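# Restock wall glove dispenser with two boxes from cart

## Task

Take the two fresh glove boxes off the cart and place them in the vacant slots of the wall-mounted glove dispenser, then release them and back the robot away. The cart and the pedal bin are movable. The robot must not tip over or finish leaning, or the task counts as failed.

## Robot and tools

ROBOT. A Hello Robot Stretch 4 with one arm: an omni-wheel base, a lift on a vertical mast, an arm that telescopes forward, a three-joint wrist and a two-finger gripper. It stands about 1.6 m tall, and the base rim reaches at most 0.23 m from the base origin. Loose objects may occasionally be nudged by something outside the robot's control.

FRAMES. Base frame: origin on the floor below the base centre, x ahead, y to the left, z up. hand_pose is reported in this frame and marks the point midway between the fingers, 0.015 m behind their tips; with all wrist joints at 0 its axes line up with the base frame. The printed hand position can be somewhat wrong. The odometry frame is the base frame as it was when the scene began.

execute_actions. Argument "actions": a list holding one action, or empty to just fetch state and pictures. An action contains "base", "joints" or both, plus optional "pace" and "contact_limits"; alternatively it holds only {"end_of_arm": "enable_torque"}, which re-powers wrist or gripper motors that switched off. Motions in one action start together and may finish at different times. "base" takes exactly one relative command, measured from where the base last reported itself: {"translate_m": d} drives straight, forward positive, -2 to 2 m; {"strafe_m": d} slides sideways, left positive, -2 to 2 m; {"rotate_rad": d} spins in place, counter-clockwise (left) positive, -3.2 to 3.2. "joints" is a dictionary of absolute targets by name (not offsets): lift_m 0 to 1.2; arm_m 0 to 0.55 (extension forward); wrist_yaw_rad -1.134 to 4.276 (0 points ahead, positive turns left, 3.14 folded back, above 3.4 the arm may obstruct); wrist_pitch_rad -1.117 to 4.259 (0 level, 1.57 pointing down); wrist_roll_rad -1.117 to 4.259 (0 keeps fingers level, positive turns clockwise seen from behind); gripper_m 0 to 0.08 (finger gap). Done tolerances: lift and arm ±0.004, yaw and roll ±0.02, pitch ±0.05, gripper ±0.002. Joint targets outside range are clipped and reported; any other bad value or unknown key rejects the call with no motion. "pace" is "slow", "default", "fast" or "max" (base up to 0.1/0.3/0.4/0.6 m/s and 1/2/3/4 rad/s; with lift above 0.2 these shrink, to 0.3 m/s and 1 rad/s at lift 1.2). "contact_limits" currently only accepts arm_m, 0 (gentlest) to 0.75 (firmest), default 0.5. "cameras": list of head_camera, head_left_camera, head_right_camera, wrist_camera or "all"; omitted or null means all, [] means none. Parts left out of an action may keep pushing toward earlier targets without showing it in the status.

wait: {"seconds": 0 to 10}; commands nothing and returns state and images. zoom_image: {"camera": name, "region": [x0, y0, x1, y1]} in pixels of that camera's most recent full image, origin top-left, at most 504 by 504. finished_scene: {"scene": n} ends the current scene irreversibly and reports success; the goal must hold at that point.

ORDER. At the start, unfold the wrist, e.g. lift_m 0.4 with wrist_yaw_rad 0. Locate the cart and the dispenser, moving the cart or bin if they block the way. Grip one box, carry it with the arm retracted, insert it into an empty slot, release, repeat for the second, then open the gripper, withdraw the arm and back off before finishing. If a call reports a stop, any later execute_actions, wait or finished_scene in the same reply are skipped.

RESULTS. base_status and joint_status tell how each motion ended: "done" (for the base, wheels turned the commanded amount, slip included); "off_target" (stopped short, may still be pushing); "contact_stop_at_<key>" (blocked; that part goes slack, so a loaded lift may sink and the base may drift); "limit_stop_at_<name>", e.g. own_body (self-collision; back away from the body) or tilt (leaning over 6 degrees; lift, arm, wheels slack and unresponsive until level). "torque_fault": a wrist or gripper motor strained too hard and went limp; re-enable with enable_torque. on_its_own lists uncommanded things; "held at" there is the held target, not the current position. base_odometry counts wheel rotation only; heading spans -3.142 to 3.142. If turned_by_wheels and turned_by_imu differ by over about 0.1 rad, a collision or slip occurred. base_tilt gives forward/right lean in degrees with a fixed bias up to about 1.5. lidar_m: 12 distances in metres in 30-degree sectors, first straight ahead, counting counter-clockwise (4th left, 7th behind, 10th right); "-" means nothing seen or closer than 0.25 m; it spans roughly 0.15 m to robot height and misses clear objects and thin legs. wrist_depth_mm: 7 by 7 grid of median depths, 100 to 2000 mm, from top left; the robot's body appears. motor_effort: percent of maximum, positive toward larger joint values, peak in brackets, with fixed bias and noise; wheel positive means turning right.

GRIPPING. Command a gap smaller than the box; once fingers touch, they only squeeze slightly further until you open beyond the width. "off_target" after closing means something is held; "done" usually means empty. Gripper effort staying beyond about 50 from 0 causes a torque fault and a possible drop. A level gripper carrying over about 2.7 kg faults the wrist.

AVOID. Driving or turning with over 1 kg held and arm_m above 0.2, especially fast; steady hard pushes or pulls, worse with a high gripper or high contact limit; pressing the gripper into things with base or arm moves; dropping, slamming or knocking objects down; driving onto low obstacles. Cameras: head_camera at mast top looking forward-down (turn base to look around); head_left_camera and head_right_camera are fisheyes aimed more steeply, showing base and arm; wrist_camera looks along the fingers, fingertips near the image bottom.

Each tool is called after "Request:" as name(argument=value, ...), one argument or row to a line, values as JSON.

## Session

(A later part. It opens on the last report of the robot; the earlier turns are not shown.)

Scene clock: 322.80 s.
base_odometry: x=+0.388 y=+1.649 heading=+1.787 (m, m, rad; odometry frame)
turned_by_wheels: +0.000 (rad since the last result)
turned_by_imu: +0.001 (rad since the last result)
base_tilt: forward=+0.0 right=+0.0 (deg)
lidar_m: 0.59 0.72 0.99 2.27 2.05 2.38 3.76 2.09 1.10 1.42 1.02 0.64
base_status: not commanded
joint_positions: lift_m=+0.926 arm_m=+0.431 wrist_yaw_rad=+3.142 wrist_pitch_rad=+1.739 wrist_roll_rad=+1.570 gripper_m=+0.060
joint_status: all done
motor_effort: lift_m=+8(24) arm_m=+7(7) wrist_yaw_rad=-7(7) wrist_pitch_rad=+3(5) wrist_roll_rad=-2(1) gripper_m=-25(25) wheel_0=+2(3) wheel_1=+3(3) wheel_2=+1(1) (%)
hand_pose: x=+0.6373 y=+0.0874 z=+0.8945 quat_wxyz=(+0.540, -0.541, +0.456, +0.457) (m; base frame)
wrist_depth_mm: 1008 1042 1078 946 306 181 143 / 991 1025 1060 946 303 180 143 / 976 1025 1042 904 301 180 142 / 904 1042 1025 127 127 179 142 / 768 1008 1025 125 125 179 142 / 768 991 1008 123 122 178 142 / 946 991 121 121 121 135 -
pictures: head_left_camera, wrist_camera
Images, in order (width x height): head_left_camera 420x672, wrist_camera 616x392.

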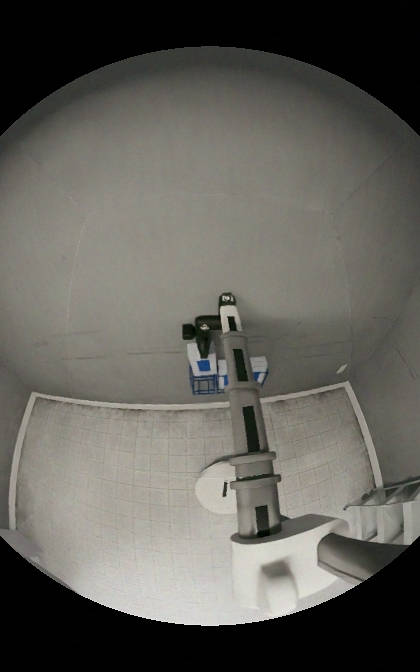

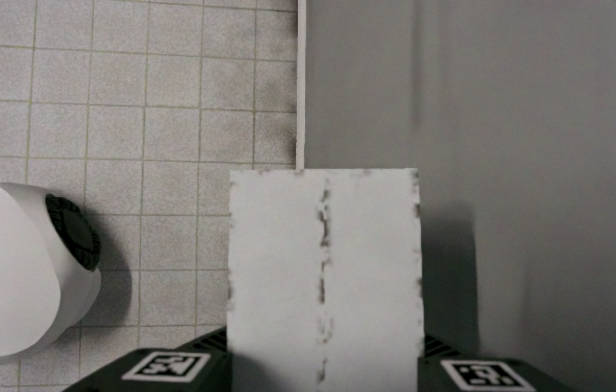

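Request:
execute_actions(
  actions=[
    {"joints":{"lift_m":0.942},"pace":"slow"},
  ],
  cameras=[],
)

Request:
execute_actions(
  actions=[
    {"base":{"strafe_m":0.009},"joints":{"arm_m":0.424},"pace":"slow"},
  ],
  cameras=[],
)

Request:
execute_actions(
  actions=[
    {"joints":{"lift_m":0.92},"pace":"slow"},
  ],
  cameras=["head_left_camera"],
)

Request:
zoom_image(
  camera="head_left_camera",
  region=[160,330,250,410],
)

Scene clock: 331.83 s.
base_odometry: x=+0.388 y=+1.649 heading=+1.787 (m, m, rad; odometry frame)
turned_by_wheels: +0.000 (rad since the last result)
turned_by_imu: +0.000 (rad since the last result)
base_tilt: forward=-0.1 right=-0.1 (deg)
lidar_m: 0.60 0.71 0.99 2.28 2.08 2.41 3.76 2.07 1.13 1.42 0.99 0.63
base_status: not commanded
joint_positions: lift_m=+0.942 arm_m=+0.431 wrist_yaw_rad=+3.141 wrist_pitch_rad=+1.740 wrist_roll_rad=+1.570 gripper_m=+0.060
joint_status: all done
motor_effort: lift_m=+23(23) arm_m=+7(7) wrist_yaw_rad=-3(5) wrist_pitch_rad=+0(2) wrist_roll_rad=-2(1) gripper_m=-24(25) wheel_0=+2(2) wheel_1=+3(4) wheel_2=+1(1) (%)
hand_pose: x=+0.6376 y=+0.0874 z=+0.9103 quat_wxyz=(+0.540, -0.541, +0.456, +0.456) (m; base frame)
wrist_depth_mm: 991 1025 1078 1008 307 182 144 / 1008 1025 1078 976 306 183 144 / 991 1025 1060 960 307 182 144 / 866 1025 1025 128 127 181 143 / 778 1025 1025 126 125 181 143 / 778 1008 1042 124 123 180 142 / 960 991 122 122 121 135 -
pictures: none
No camera images: the call's "cameras" was empty. Leave "cameras" out to get every camera's image.

Scene clock: 332.70 s.
base_odometry: x=+0.379 y=+1.647 heading=+1.788 (m, m, rad; odometry frame)
turned_by_wheels: +0.000 (rad since the last result)
turned_by_imu: +0.000 (rad since the last result)
base_tilt: forward=+0.1 right=+0.1 (deg)
lidar_m: 0.58 0.73 0.98 2.27 2.05 2.37 3.77 2.09 1.13 1.44 1.03 0.64
base_status: done
joint_positions: lift_m=+0.942 arm_m=+0.425 wrist_yaw_rad=+3.141 wrist_pitch_rad=+1.740 wrist_roll_rad=+1.570 gripper_m=+0.060
joint_status: all done
motor_effort: lift_m=+23(23) arm_m=-7(7) wrist_yaw_rad=-2(4) wrist_pitch_rad=-2(2) wrist_roll_rad=-1(1) gripper_m=-24(24) wheel_0=-4(4) wheel_1=+6(6) wheel_2=+0(3) (%)
hand_pose: x=+0.6321 y=+0.0874 z=+0.9103 quat_wxyz=(+0.541, -0.541, +0.456, +0.456) (m; base frame)
wrist_depth_mm: 1025 1008 1060 1025 322 191 148 / 1008 1042 1060 991 324 191 147 / 1008 1025 1042 1008 324 190 147 / 842 1008 1042 130 130 191 147 / 798 1008 1025 128 127 189 147 / 788 991 1042 125 125 189 146 / 960 1025 123 123 122 135 -
pictures: none
No camera images: the call's "cameras" was empty. Leave "cameras" out to get every camera's image.

Scene clock: 333.63 s.
base_odometry: x=+0.379 y=+1.647 heading=+1.788 (m, m, rad; odometry frame)
turned_by_wheels: +0.001 (rad since the last result)
turned_by_imu: +0.001 (rad since the last result)
base_tilt: forward=+0.1 right=+0.0 (deg)
lidar_m: 0.60 0.72 0.99 2.27 2.06 2.38 3.76 2.10 1.11 1.44 1.01 0.63
base_status: not commanded
joint_positions: lift_m=+0.921 arm_m=+0.425 wrist_yaw_rad=+3.142 wrist_pitch_rad=+1.740 wrist_roll_rad=+1.570 gripper_m=+0.060
joint_status: all done
motor_effort: lift_m=+8(21) arm_m=-5(7) wrist_yaw_rad=-7(6) wrist_pitch_rad=-1(1) wrist_roll_rad=-2(1) gripper_m=-26(25) wheel_0=+2(4) wheel_1=+6(6) wheel_2=+2(2) (%)
hand_pose: x=+0.6317 y=+0.0874 z=+0.8896 quat_wxyz=(+0.540, -0.541, +0.456, +0.456) (m; base frame)
wrist_depth_mm: 1008 1008 1060 991 320 190 147 / 991 1008 1025 960 320 190 147 / 976 1008 1025 931 315 189 147 / 904 991 1025 129 130 189 146 / 768 991 1008 126 126 188 146 / 759 976 991 123 122 187 145 / 960 976 120 120 119 135 -
pictures: head_left_camera
Images, in order (width x height): head_left_camera 420x672.

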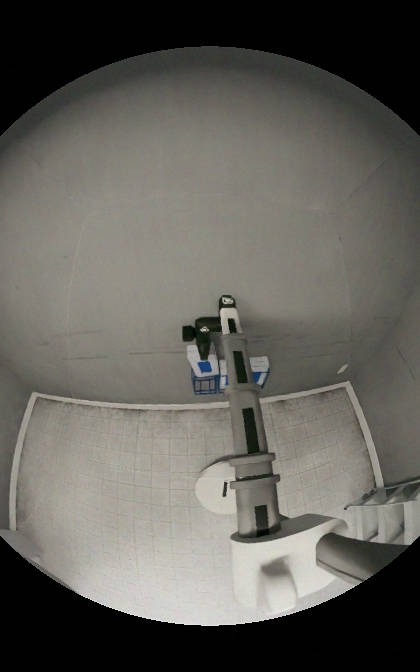

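Region (160, 330, 250, 410) of head_left_camera's 420x672 image, scaled by 5.600, with more detail than that image has.

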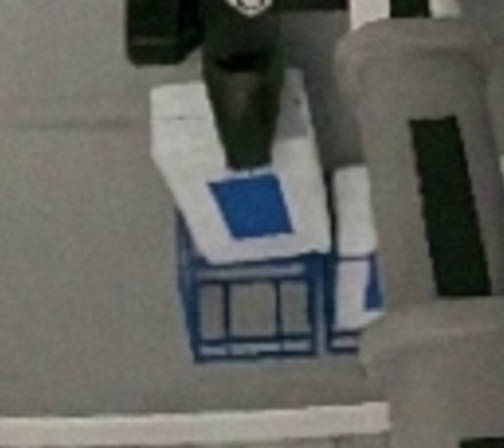

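It was dragging on the rim; lift clear properly first.

Request:
execute_actions(
  actions=[
    {"joints":{"lift_m":0.96},"pace":"slow"},
  ],
  cameras=[],
)

Request:
execute_actions(
  actions=[
    {"base":{"strafe_m":0.018},"pace":"slow"},
  ],
  cameras=[],
)

Request:
execute_actions(
  actions=[
    {"joints":{"lift_m":0.915},"pace":"slow"},
  ],
  cameras=["head_left_camera"],
)

Request:
zoom_image(
  camera="head_left_camera",
  region=[160,330,250,410],
)

Scene clock: 344.30 s.
base_odometry: x=+0.379 y=+1.647 heading=+1.788 (m, m, rad; odometry frame)
turned_by_wheels: +0.000 (rad since the last result)
turned_by_imu: +0.000 (rad since the last result)
base_tilt: forward=+0.1 right=+0.0 (deg)
lidar_m: 0.59 0.64 1.00 2.25 2.07 2.36 3.77 2.07 1.14 1.43 1.03 0.63
base_status: not commanded
joint_positions: lift_m=+0.960 arm_m=+0.425 wrist_yaw_rad=+3.141 wrist_pitch_rad=+1.739 wrist_roll_rad=+1.570 gripper_m=+0.060
joint_status: all done
motor_effort: lift_m=+25(25) arm_m=-6(6) wrist_yaw_rad=-2(6) wrist_pitch_rad=+3(4) wrist_roll_rad=-1(0) gripper_m=-26(25) wheel_0=+2(2) wheel_1=+6(6) wheel_2=+2(2) (%)
hand_pose: x=+0.6315 y=+0.0874 z=+0.9281 quat_wxyz=(+0.540, -0.540, +0.456, +0.456) (m; base frame)
wrist_depth_mm: 1042 1060 1078 1008 329 193 148 / 1025 1060 1060 1008 329 193 148 / 1025 1025 1078 1008 327 193 148 / 831 1008 1078 131 130 191 148 / 809 1042 1060 128 127 191 148 / 798 1008 1042 124 124 191 147 / 1008 991 121 122 121 135 -
pictures: none
No camera images: the call's "cameras" was empty. Leave "cameras" out to get every camera's image.

Scene clock: 345.37 s.
base_odometry: x=+0.362 y=+1.643 heading=+1.788 (m, m, rad; odometry frame)
turned_by_wheels: +0.000 (rad since the last result)
turned_by_imu: +0.000 (rad since the last result)
base_tilt: forward=+0.1 right=+0.1 (deg)
lidar_m: 0.59 0.72 1.00 2.24 2.04 2.37 3.76 2.11 1.14 1.45 1.02 0.63
base_status: done
joint_positions: lift_m=+0.960 arm_m=+0.425 wrist_yaw_rad=+3.141 wrist_pitch_rad=+1.739 wrist_roll_rad=+1.570 gripper_m=+0.060
joint_status: not commanded
motor_effort: lift_m=+25(25) arm_m=-6(6) wrist_yaw_rad=-2(2) wrist_pitch_rad=+3(3) wrist_roll_rad=-1(1) gripper_m=-26(26) wheel_0=-4(8) wheel_1=+5(12) wheel_2=+0(2) (%)
hand_pose: x=+0.6315 y=+0.0874 z=+0.9281 quat_wxyz=(+0.540, -0.540, +0.456, +0.456) (m; base frame)
wrist_depth_mm: 1025 1042 1078 1025 327 193 148 / 1025 1042 1060 1042 325 193 148 / 1025 1060 1060 1008 325 192 148 / 842 1025 1042 130 131 191 148 / 809 1042 1060 128 127 191 147 / 809 1008 1042 124 124 190 147 / 991 1008 122 121 121 135 -
pictures: none
No camera images: the call's "cameras" was empty. Leave "cameras" out to get every camera's image.

Scene clock: 346.60 s.
base_odometry: x=+0.362 y=+1.643 heading=+1.788 (m, m, rad; odometry frame)
turned_by_wheels: +0.000 (rad since the last result)
turned_by_imu: +0.000 (rad since the last result)
base_tilt: forward=+0.0 right=+0.0 (deg)
lidar_m: 0.58 0.72 0.97 2.25 2.04 2.36 3.76 2.13 1.14 1.45 1.02 0.64
base_status: not commanded
joint_positions: lift_m=+0.915 arm_m=+0.425 wrist_yaw_rad=+3.140 wrist_pitch_rad=+1.738 wrist_roll_rad=+1.570 gripper_m=+0.060
joint_status: all done
motor_effort: lift_m=+19(23) arm_m=-5(6) wrist_yaw_rad=+0(1) wrist_pitch_rad=+5(5) wrist_roll_rad=+0(1) gripper_m=-25(25) wheel_0=-2(5) wheel_1=+4(5) wheel_2=+1(0) (%)
hand_pose: x=+0.6315 y=+0.0874 z=+0.8836 quat_wxyz=(+0.540, -0.540, +0.457, +0.456) (m; base frame)
wrist_depth_mm: 976 1008 1025 991 329 193 148 / 976 991 1025 960 327 193 149 / 976 1008 1025 960 327 193 149 / 842 991 1008 129 129 192 148 / 768 991 1008 126 126 191 148 / 768 976 991 124 123 191 147 / 946 960 121 121 121 135 -
pictures: head_left_camera
Images, in order (width x height): head_left_camera 420x672.

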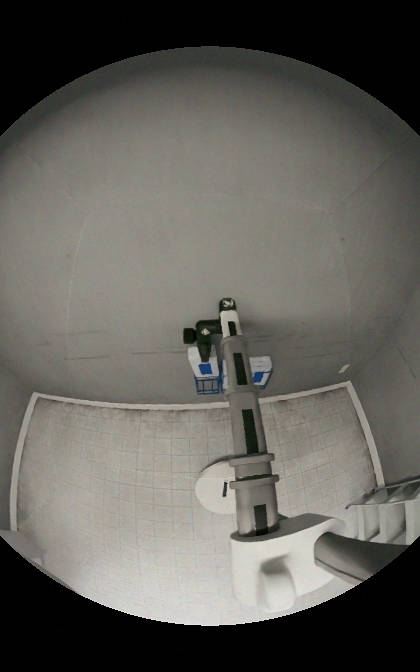

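Region (160, 330, 250, 410) of head_left_camera's 420x672 image, scaled by 5.600, with more detail than that image has.

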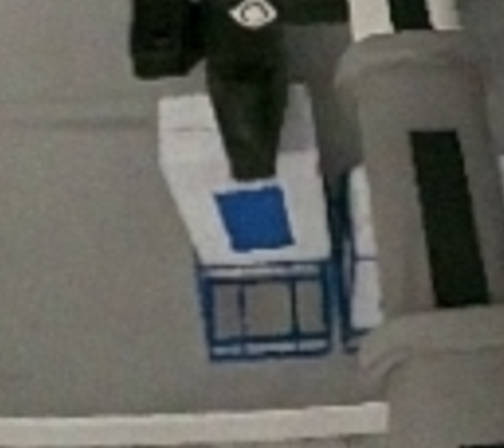

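Entering. Lower, then straighten.

Request:
execute_actions(
  actions=[
    {"joints":{"lift_m":0.865,"arm_m":0.432},"pace":"slow","contact_limits":{"arm_m":0.2}},
  ],
  cameras=[],
)

Request:
execute_actions(
  actions=[
    {"base":{"strafe_m":-0.03},"joints":{"lift_m":0.83,"arm_m":0.445,"wrist_pitch_rad":1.69},"pace":"slow","contact_limits":{"arm_m":0.2}},
  ],
  cameras=["head_left_camera","wrist_camera"],
)

Request:
zoom_image(
  camera="head_left_camera",
  region=[160,330,250,410],
)

Scene clock: 356.87 s.
base_odometry: x=+0.362 y=+1.643 heading=+1.788 (m, m, rad; odometry frame)
turned_by_wheels: +0.000 (rad since the last result)
turned_by_imu: +0.000 (rad since the last result)
base_tilt: forward=+0.1 right=+0.0 (deg)
lidar_m: 0.60 0.73 0.99 2.25 2.04 2.34 3.75 2.11 1.14 1.46 1.00 0.64
base_status: not commanded
joint_positions: lift_m=+0.865 arm_m=+0.431 wrist_yaw_rad=+3.140 wrist_pitch_rad=+1.738 wrist_roll_rad=+1.570 gripper_m=+0.060
joint_status: all done
motor_effort: lift_m=+20(20) arm_m=+7(7) wrist_yaw_rad=-2(1) wrist_pitch_rad=+4(4) wrist_roll_rad=-1(2) gripper_m=-24(27) wheel_0=-2(2) wheel_1=+5(4) wheel_2=+0(1) (%)
contact_limits: arm_m 0.2
hand_pose: x=+0.6373 y=+0.0874 z=+0.8335 quat_wxyz=(+0.540, -0.540, +0.457, +0.456) (m; base frame)
wrist_depth_mm: 946 960 991 931 309 183 144 / 946 960 991 917 309 183 144 / 931 960 991 917 307 183 144 / 842 960 946 131 131 182 144 / 732 931 960 128 127 182 143 / 707 931 960 125 124 180 142 / 904 904 122 122 121 135 -
pictures: none
No camera images: the call's "cameras" was empty. Leave "cameras" out to get every camera's image.

Scene clock: 358.17 s.
base_odometry: x=+0.391 y=+1.650 heading=+1.789 (m, m, rad; odometry frame)
turned_by_wheels: +0.000 (rad since the last result)
turned_by_imu: +0.001 (rad since the last result)
base_tilt: forward=+0.1 right=+0.1 (deg)
lidar_m: 0.60 0.71 0.98 2.27 2.07 2.39 3.74 2.08 1.12 1.41 1.02 0.64
base_status: done
joint_positions: lift_m=+0.830 arm_m=+0.444 wrist_yaw_rad=+3.139 wrist_pitch_rad=+1.692 wrist_roll_rad=+1.570 gripper_m=+0.060
joint_status: all done
motor_effort: lift_m=+19(20) arm_m=+6(7) wrist_yaw_rad=+1(3) wrist_pitch_rad=-5(20) wrist_roll_rad=+0(0) gripper_m=-25(25) wheel_0=+7(7) wheel_1=-4(9) wheel_2=+1(1) (%)
contact_limits: arm_m 0.2
hand_pose: x=+0.6406 y=+0.0874 z=+0.7972 quat_wxyz=(+0.530, -0.529, +0.469, +0.468) (m; base frame)
wrist_depth_mm: 931 931 946 960 324 179 139 / 917 931 976 976 324 179 139 / 931 931 960 960 320 179 139 / 809 931 946 119 118 178 138 / 707 917 931 120 118 178 138 / 699 917 917 120 119 177 137 / 878 904 121 120 119 136 -
pictures: head_left_camera, wrist_camera
Images, in order (width x height): head_left_camera 420x672, wrist_camera 616x392.

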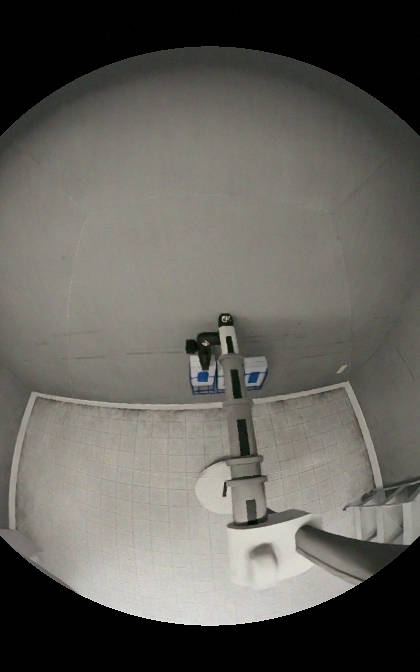

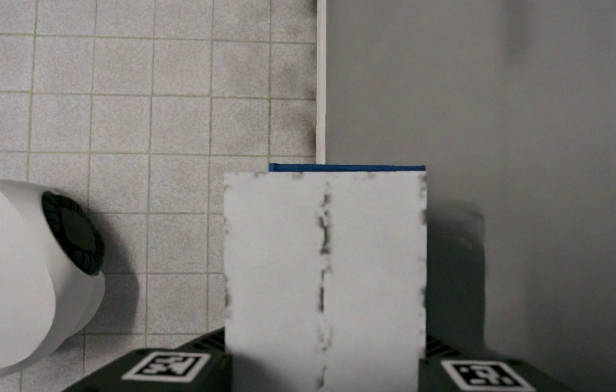

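Region (160, 330, 250, 410) of head_left_camera's 420x672 image, scaled by 5.600, with more detail than that image has.

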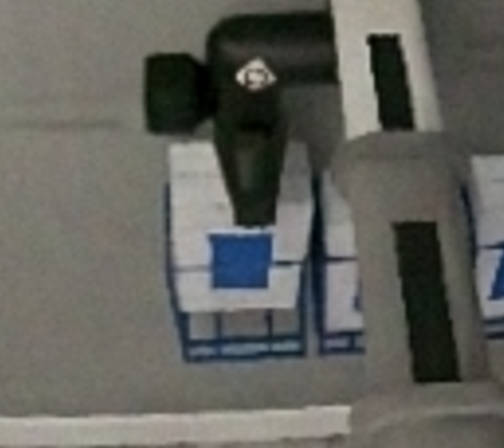

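Same state as the successful run; repeat.

Request:
execute_actions(
  actions=[
    {"base":{"strafe_m":0.007},"joints":{"arm_m":0.466,"wrist_pitch_rad":1.665},"pace":"slow","contact_limits":{"arm_m":0.2}},
  ],
  cameras=[],
)

Request:
execute_actions(
  actions=[
    {"joints":{"lift_m":0.768},"pace":"slow"},
  ],
  cameras=["wrist_camera"],
)

Request:
execute_actions(
  actions=[
    {"joints":{"gripper_m":0.074},"pace":"slow"},
  ],
  cameras=[],
)

Request:
execute_actions(
  actions=[
    {"joints":{"lift_m":0.86}},
  ],
  cameras=["wrist_camera"],
)

Scene clock: 371.40 s.
base_odometry: x=+0.384 y=+1.648 heading=+1.789 (m, m, rad; odometry frame)
turned_by_wheels: +0.001 (rad since the last result)
turned_by_imu: +0.000 (rad since the last result)
base_tilt: forward=+0.0 right=+0.0 (deg)
lidar_m: 0.59 0.72 0.98 2.27 2.06 2.39 3.75 2.09 1.13 1.42 1.00 0.63
base_status: done
joint_positions: lift_m=+0.830 arm_m=+0.465 wrist_yaw_rad=+3.140 wrist_pitch_rad=+1.664 wrist_roll_rad=+1.570 gripper_m=+0.060
joint_status: all done
motor_effort: lift_m=+19(19) arm_m=+7(6) wrist_yaw_rad=+1(2) wrist_pitch_rad=+3(21) wrist_roll_rad=-2(2) gripper_m=-25(25) wheel_0=-1(7) wheel_1=+5(10) wheel_2=+2(2) (%)
contact_limits: arm_m 0.2
hand_pose: x=+0.6556 y=+0.0874 z=+0.7965 quat_wxyz=(+0.523, -0.523, +0.476, +0.476) (m; base frame)
wrist_depth_mm: 946 960 976 960 285 151 - / 960 946 960 960 286 151 116 / 946 960 960 931 283 151 116 / 798 946 946 122 121 151 116 / 715 931 946 122 120 150 115 / 707 917 946 121 120 149 - / 917 917 122 121 120 124 -
pictures: none
No camera images: the call's "cameras" was empty. Leave "cameras" out to get every camera's image.

Scene clock: 372.80 s.
base_odometry: x=+0.384 y=+1.648 heading=+1.789 (m, m, rad; odometry frame)
turned_by_wheels: +0.000 (rad since the last result)
turned_by_imu: +0.000 (rad since the last result)
base_tilt: forward=+0.1 right=+0.1 (deg)
lidar_m: 0.60 0.60 0.98 2.27 2.08 2.37 3.77 2.09 1.13 1.43 1.05 0.63
base_status: not commanded
joint_positions: lift_m=+0.768 arm_m=+0.465 wrist_yaw_rad=+3.140 wrist_pitch_rad=+1.664 wrist_roll_rad=+1.570 gripper_m=+0.060
joint_status: all done
motor_effort: lift_m=+19(20) arm_m=+7(7) wrist_yaw_rad=+0(1) wrist_pitch_rad=+3(3) wrist_roll_rad=-2(2) gripper_m=-26(26) wheel_0=+0(0) wheel_1=+6(5) wheel_2=+2(2) (%)
hand_pose: x=+0.6556 y=+0.0874 z=+0.7345 quat_wxyz=(+0.523, -0.523, +0.476, +0.476) (m; base frame)
wrist_depth_mm: 904 904 878 917 286 151 - / 866 891 891 917 286 151 116 / 878 891 878 891 253 151 116 / 798 878 878 123 121 151 116 / 661 866 878 122 121 150 115 / 661 866 878 121 121 150 - / 854 842 122 121 120 124 -
pictures: wrist_camera
Images, in order (width x height): wrist_camera 616x392.

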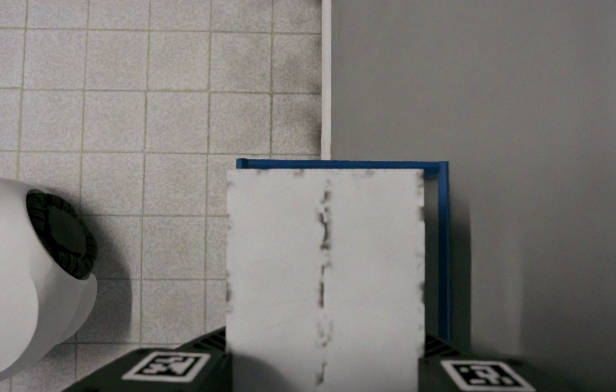

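Scene clock: 373.70 s.
base_odometry: x=+0.384 y=+1.648 heading=+1.789 (m, m, rad; odometry frame)
turned_by_wheels: +0.000 (rad since the last result)
turned_by_imu: +0.000 (rad since the last result)
base_tilt: forward=+0.0 right=-0.1 (deg)
lidar_m: 0.59 0.64 1.00 2.28 2.07 2.39 3.77 2.11 1.14 1.42 1.02 0.64
base_status: not commanded
joint_positions: lift_m=+0.768 arm_m=+0.465 wrist_yaw_rad=+3.140 wrist_pitch_rad=+1.664 wrist_roll_rad=+1.570 gripper_m=+0.074
joint_status: all done
motor_effort: lift_m=+19(19) arm_m=+7(7) wrist_yaw_rad=+1(2) wrist_pitch_rad=+1(2) wrist_roll_rad=-2(0) gripper_m=+2(24) wheel_0=+0(0) wheel_1=+4(5) wheel_2=+2(2) (%)
hand_pose: x=+0.6558 y=+0.0874 z=+0.7345 quat_wxyz=(+0.523, -0.523, +0.476, +0.476) (m; base frame)
wrist_depth_mm: 891 904 904 917 282 150 - / 891 878 904 904 278 149 - / 866 878 891 904 249 150 115 / 788 891 878 147 147 149 115 / 668 878 878 146 146 148 - / 661 878 878 145 145 148 - / 842 110 134 144 144 124 -
pictures: none
No camera images: the call's "cameras" was empty. Leave "cameras" out to get every camera's image.

Scene clock: 375.10 s.
base_odometry: x=+0.384 y=+1.648 heading=+1.789 (m, m, rad; odometry frame)
turned_by_wheels: +0.000 (rad since the last result)
turned_by_imu: +0.000 (rad since the last result)
base_tilt: forward=+0.0 right=+0.1 (deg)
lidar_m: 0.60 0.72 0.97 2.28 2.07 2.40 3.74 2.11 1.11 1.43 1.01 0.62
base_status: not commanded
joint_positions: lift_m=+0.860 arm_m=+0.465 wrist_yaw_rad=+3.140 wrist_pitch_rad=+1.664 wrist_roll_rad=+1.570 gripper_m=+0.074
joint_status: all done
motor_effort: lift_m=+23(25) arm_m=+7(7) wrist_yaw_rad=+0(1) wrist_pitch_rad=+1(1) wrist_roll_rad=-1(2) gripper_m=+2(1) wheel_0=-1(0) wheel_1=+4(5) wheel_2=+2(1) (%)
hand_pose: x=+0.6558 y=+0.0874 z=+0.8263 quat_wxyz=(+0.523, -0.523, +0.476, +0.476) (m; base frame)
wrist_depth_mm: 991 976 976 1008 282 150 - / 976 991 1008 976 281 150 - / 976 976 991 976 279 149 115 / 778 960 976 240 241 149 114 / 741 960 976 237 239 148 - / 741 946 976 236 238 148 - / 917 110 134 235 236 124 -
pictures: wrist_camera
Images, in order (width x height): wrist_camera 616x392.

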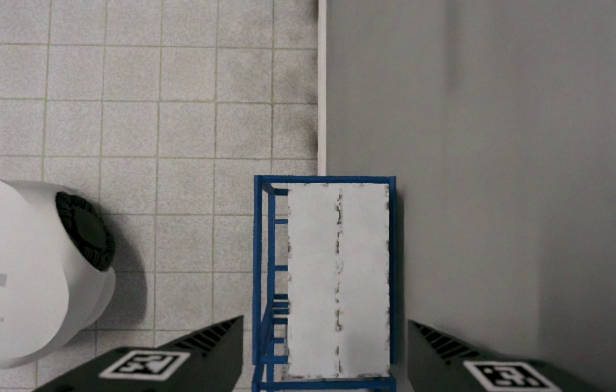

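Request:
execute_actions(
  actions=[
    {"base":{"translate_m":-0.4},"joints":{"arm_m":0.0},"pace":"fast"},
  ],
  cameras=["head_camera"],
)

Request:
finished_scene(
  scene=1,
)

Scene clock: 382.27 s.
base_odometry: x=+0.471 y=+1.258 heading=+1.789 (m, m, rad; odometry frame)
turned_by_wheels: -0.001 (rad since the last result)
turned_by_imu: -0.001 (rad since the last result)
base_tilt: forward=+0.0 right=-0.1 (deg)
lidar_m: 0.99 1.14 1.55 2.27 1.86 2.38 3.41 2.08 1.06 1.01 1.50 1.14
base_status: done
joint_positions: lift_m=+0.860 arm_m=+0.001 wrist_yaw_rad=+3.140 wrist_pitch_rad=+1.664 wrist_roll_rad=+1.570 gripper_m=+0.074
joint_status: all done
motor_effort: lift_m=+22(22) arm_m=-6(7) wrist_yaw_rad=-1(1) wrist_pitch_rad=+1(1) wrist_roll_rad=-1(1) gripper_m=+3(1) wheel_0=-3(9) wheel_1=-5(10) wheel_2=+0(11) (%)
hand_pose: x=+0.1920 y=+0.0874 z=+0.8263 quat_wxyz=(+0.523, -0.523, +0.476, +0.476) (m; base frame)
wrist_depth_mm: 960 991 991 1008 1008 1042 1025 / 976 976 991 1008 1025 1025 1042 / 976 976 976 976 1008 1008 1060 / 960 976 778 976 1008 1008 1025 / 931 759 759 976 991 991 1008 / 960 750 750 991 1008 991 1008 / 946 110 134 976 976 125 1008
pictures: head_camera
Images, in order (width x height): head_camera 420x560.

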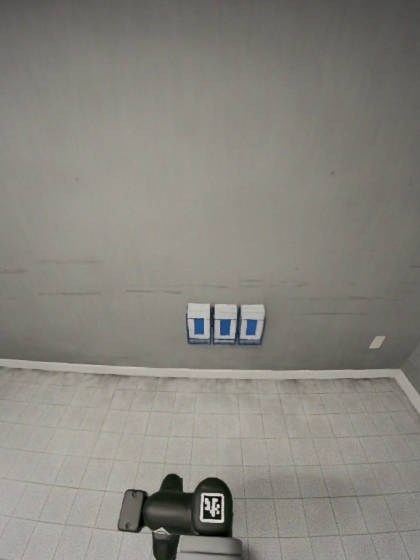

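The scene is finished: the task was done.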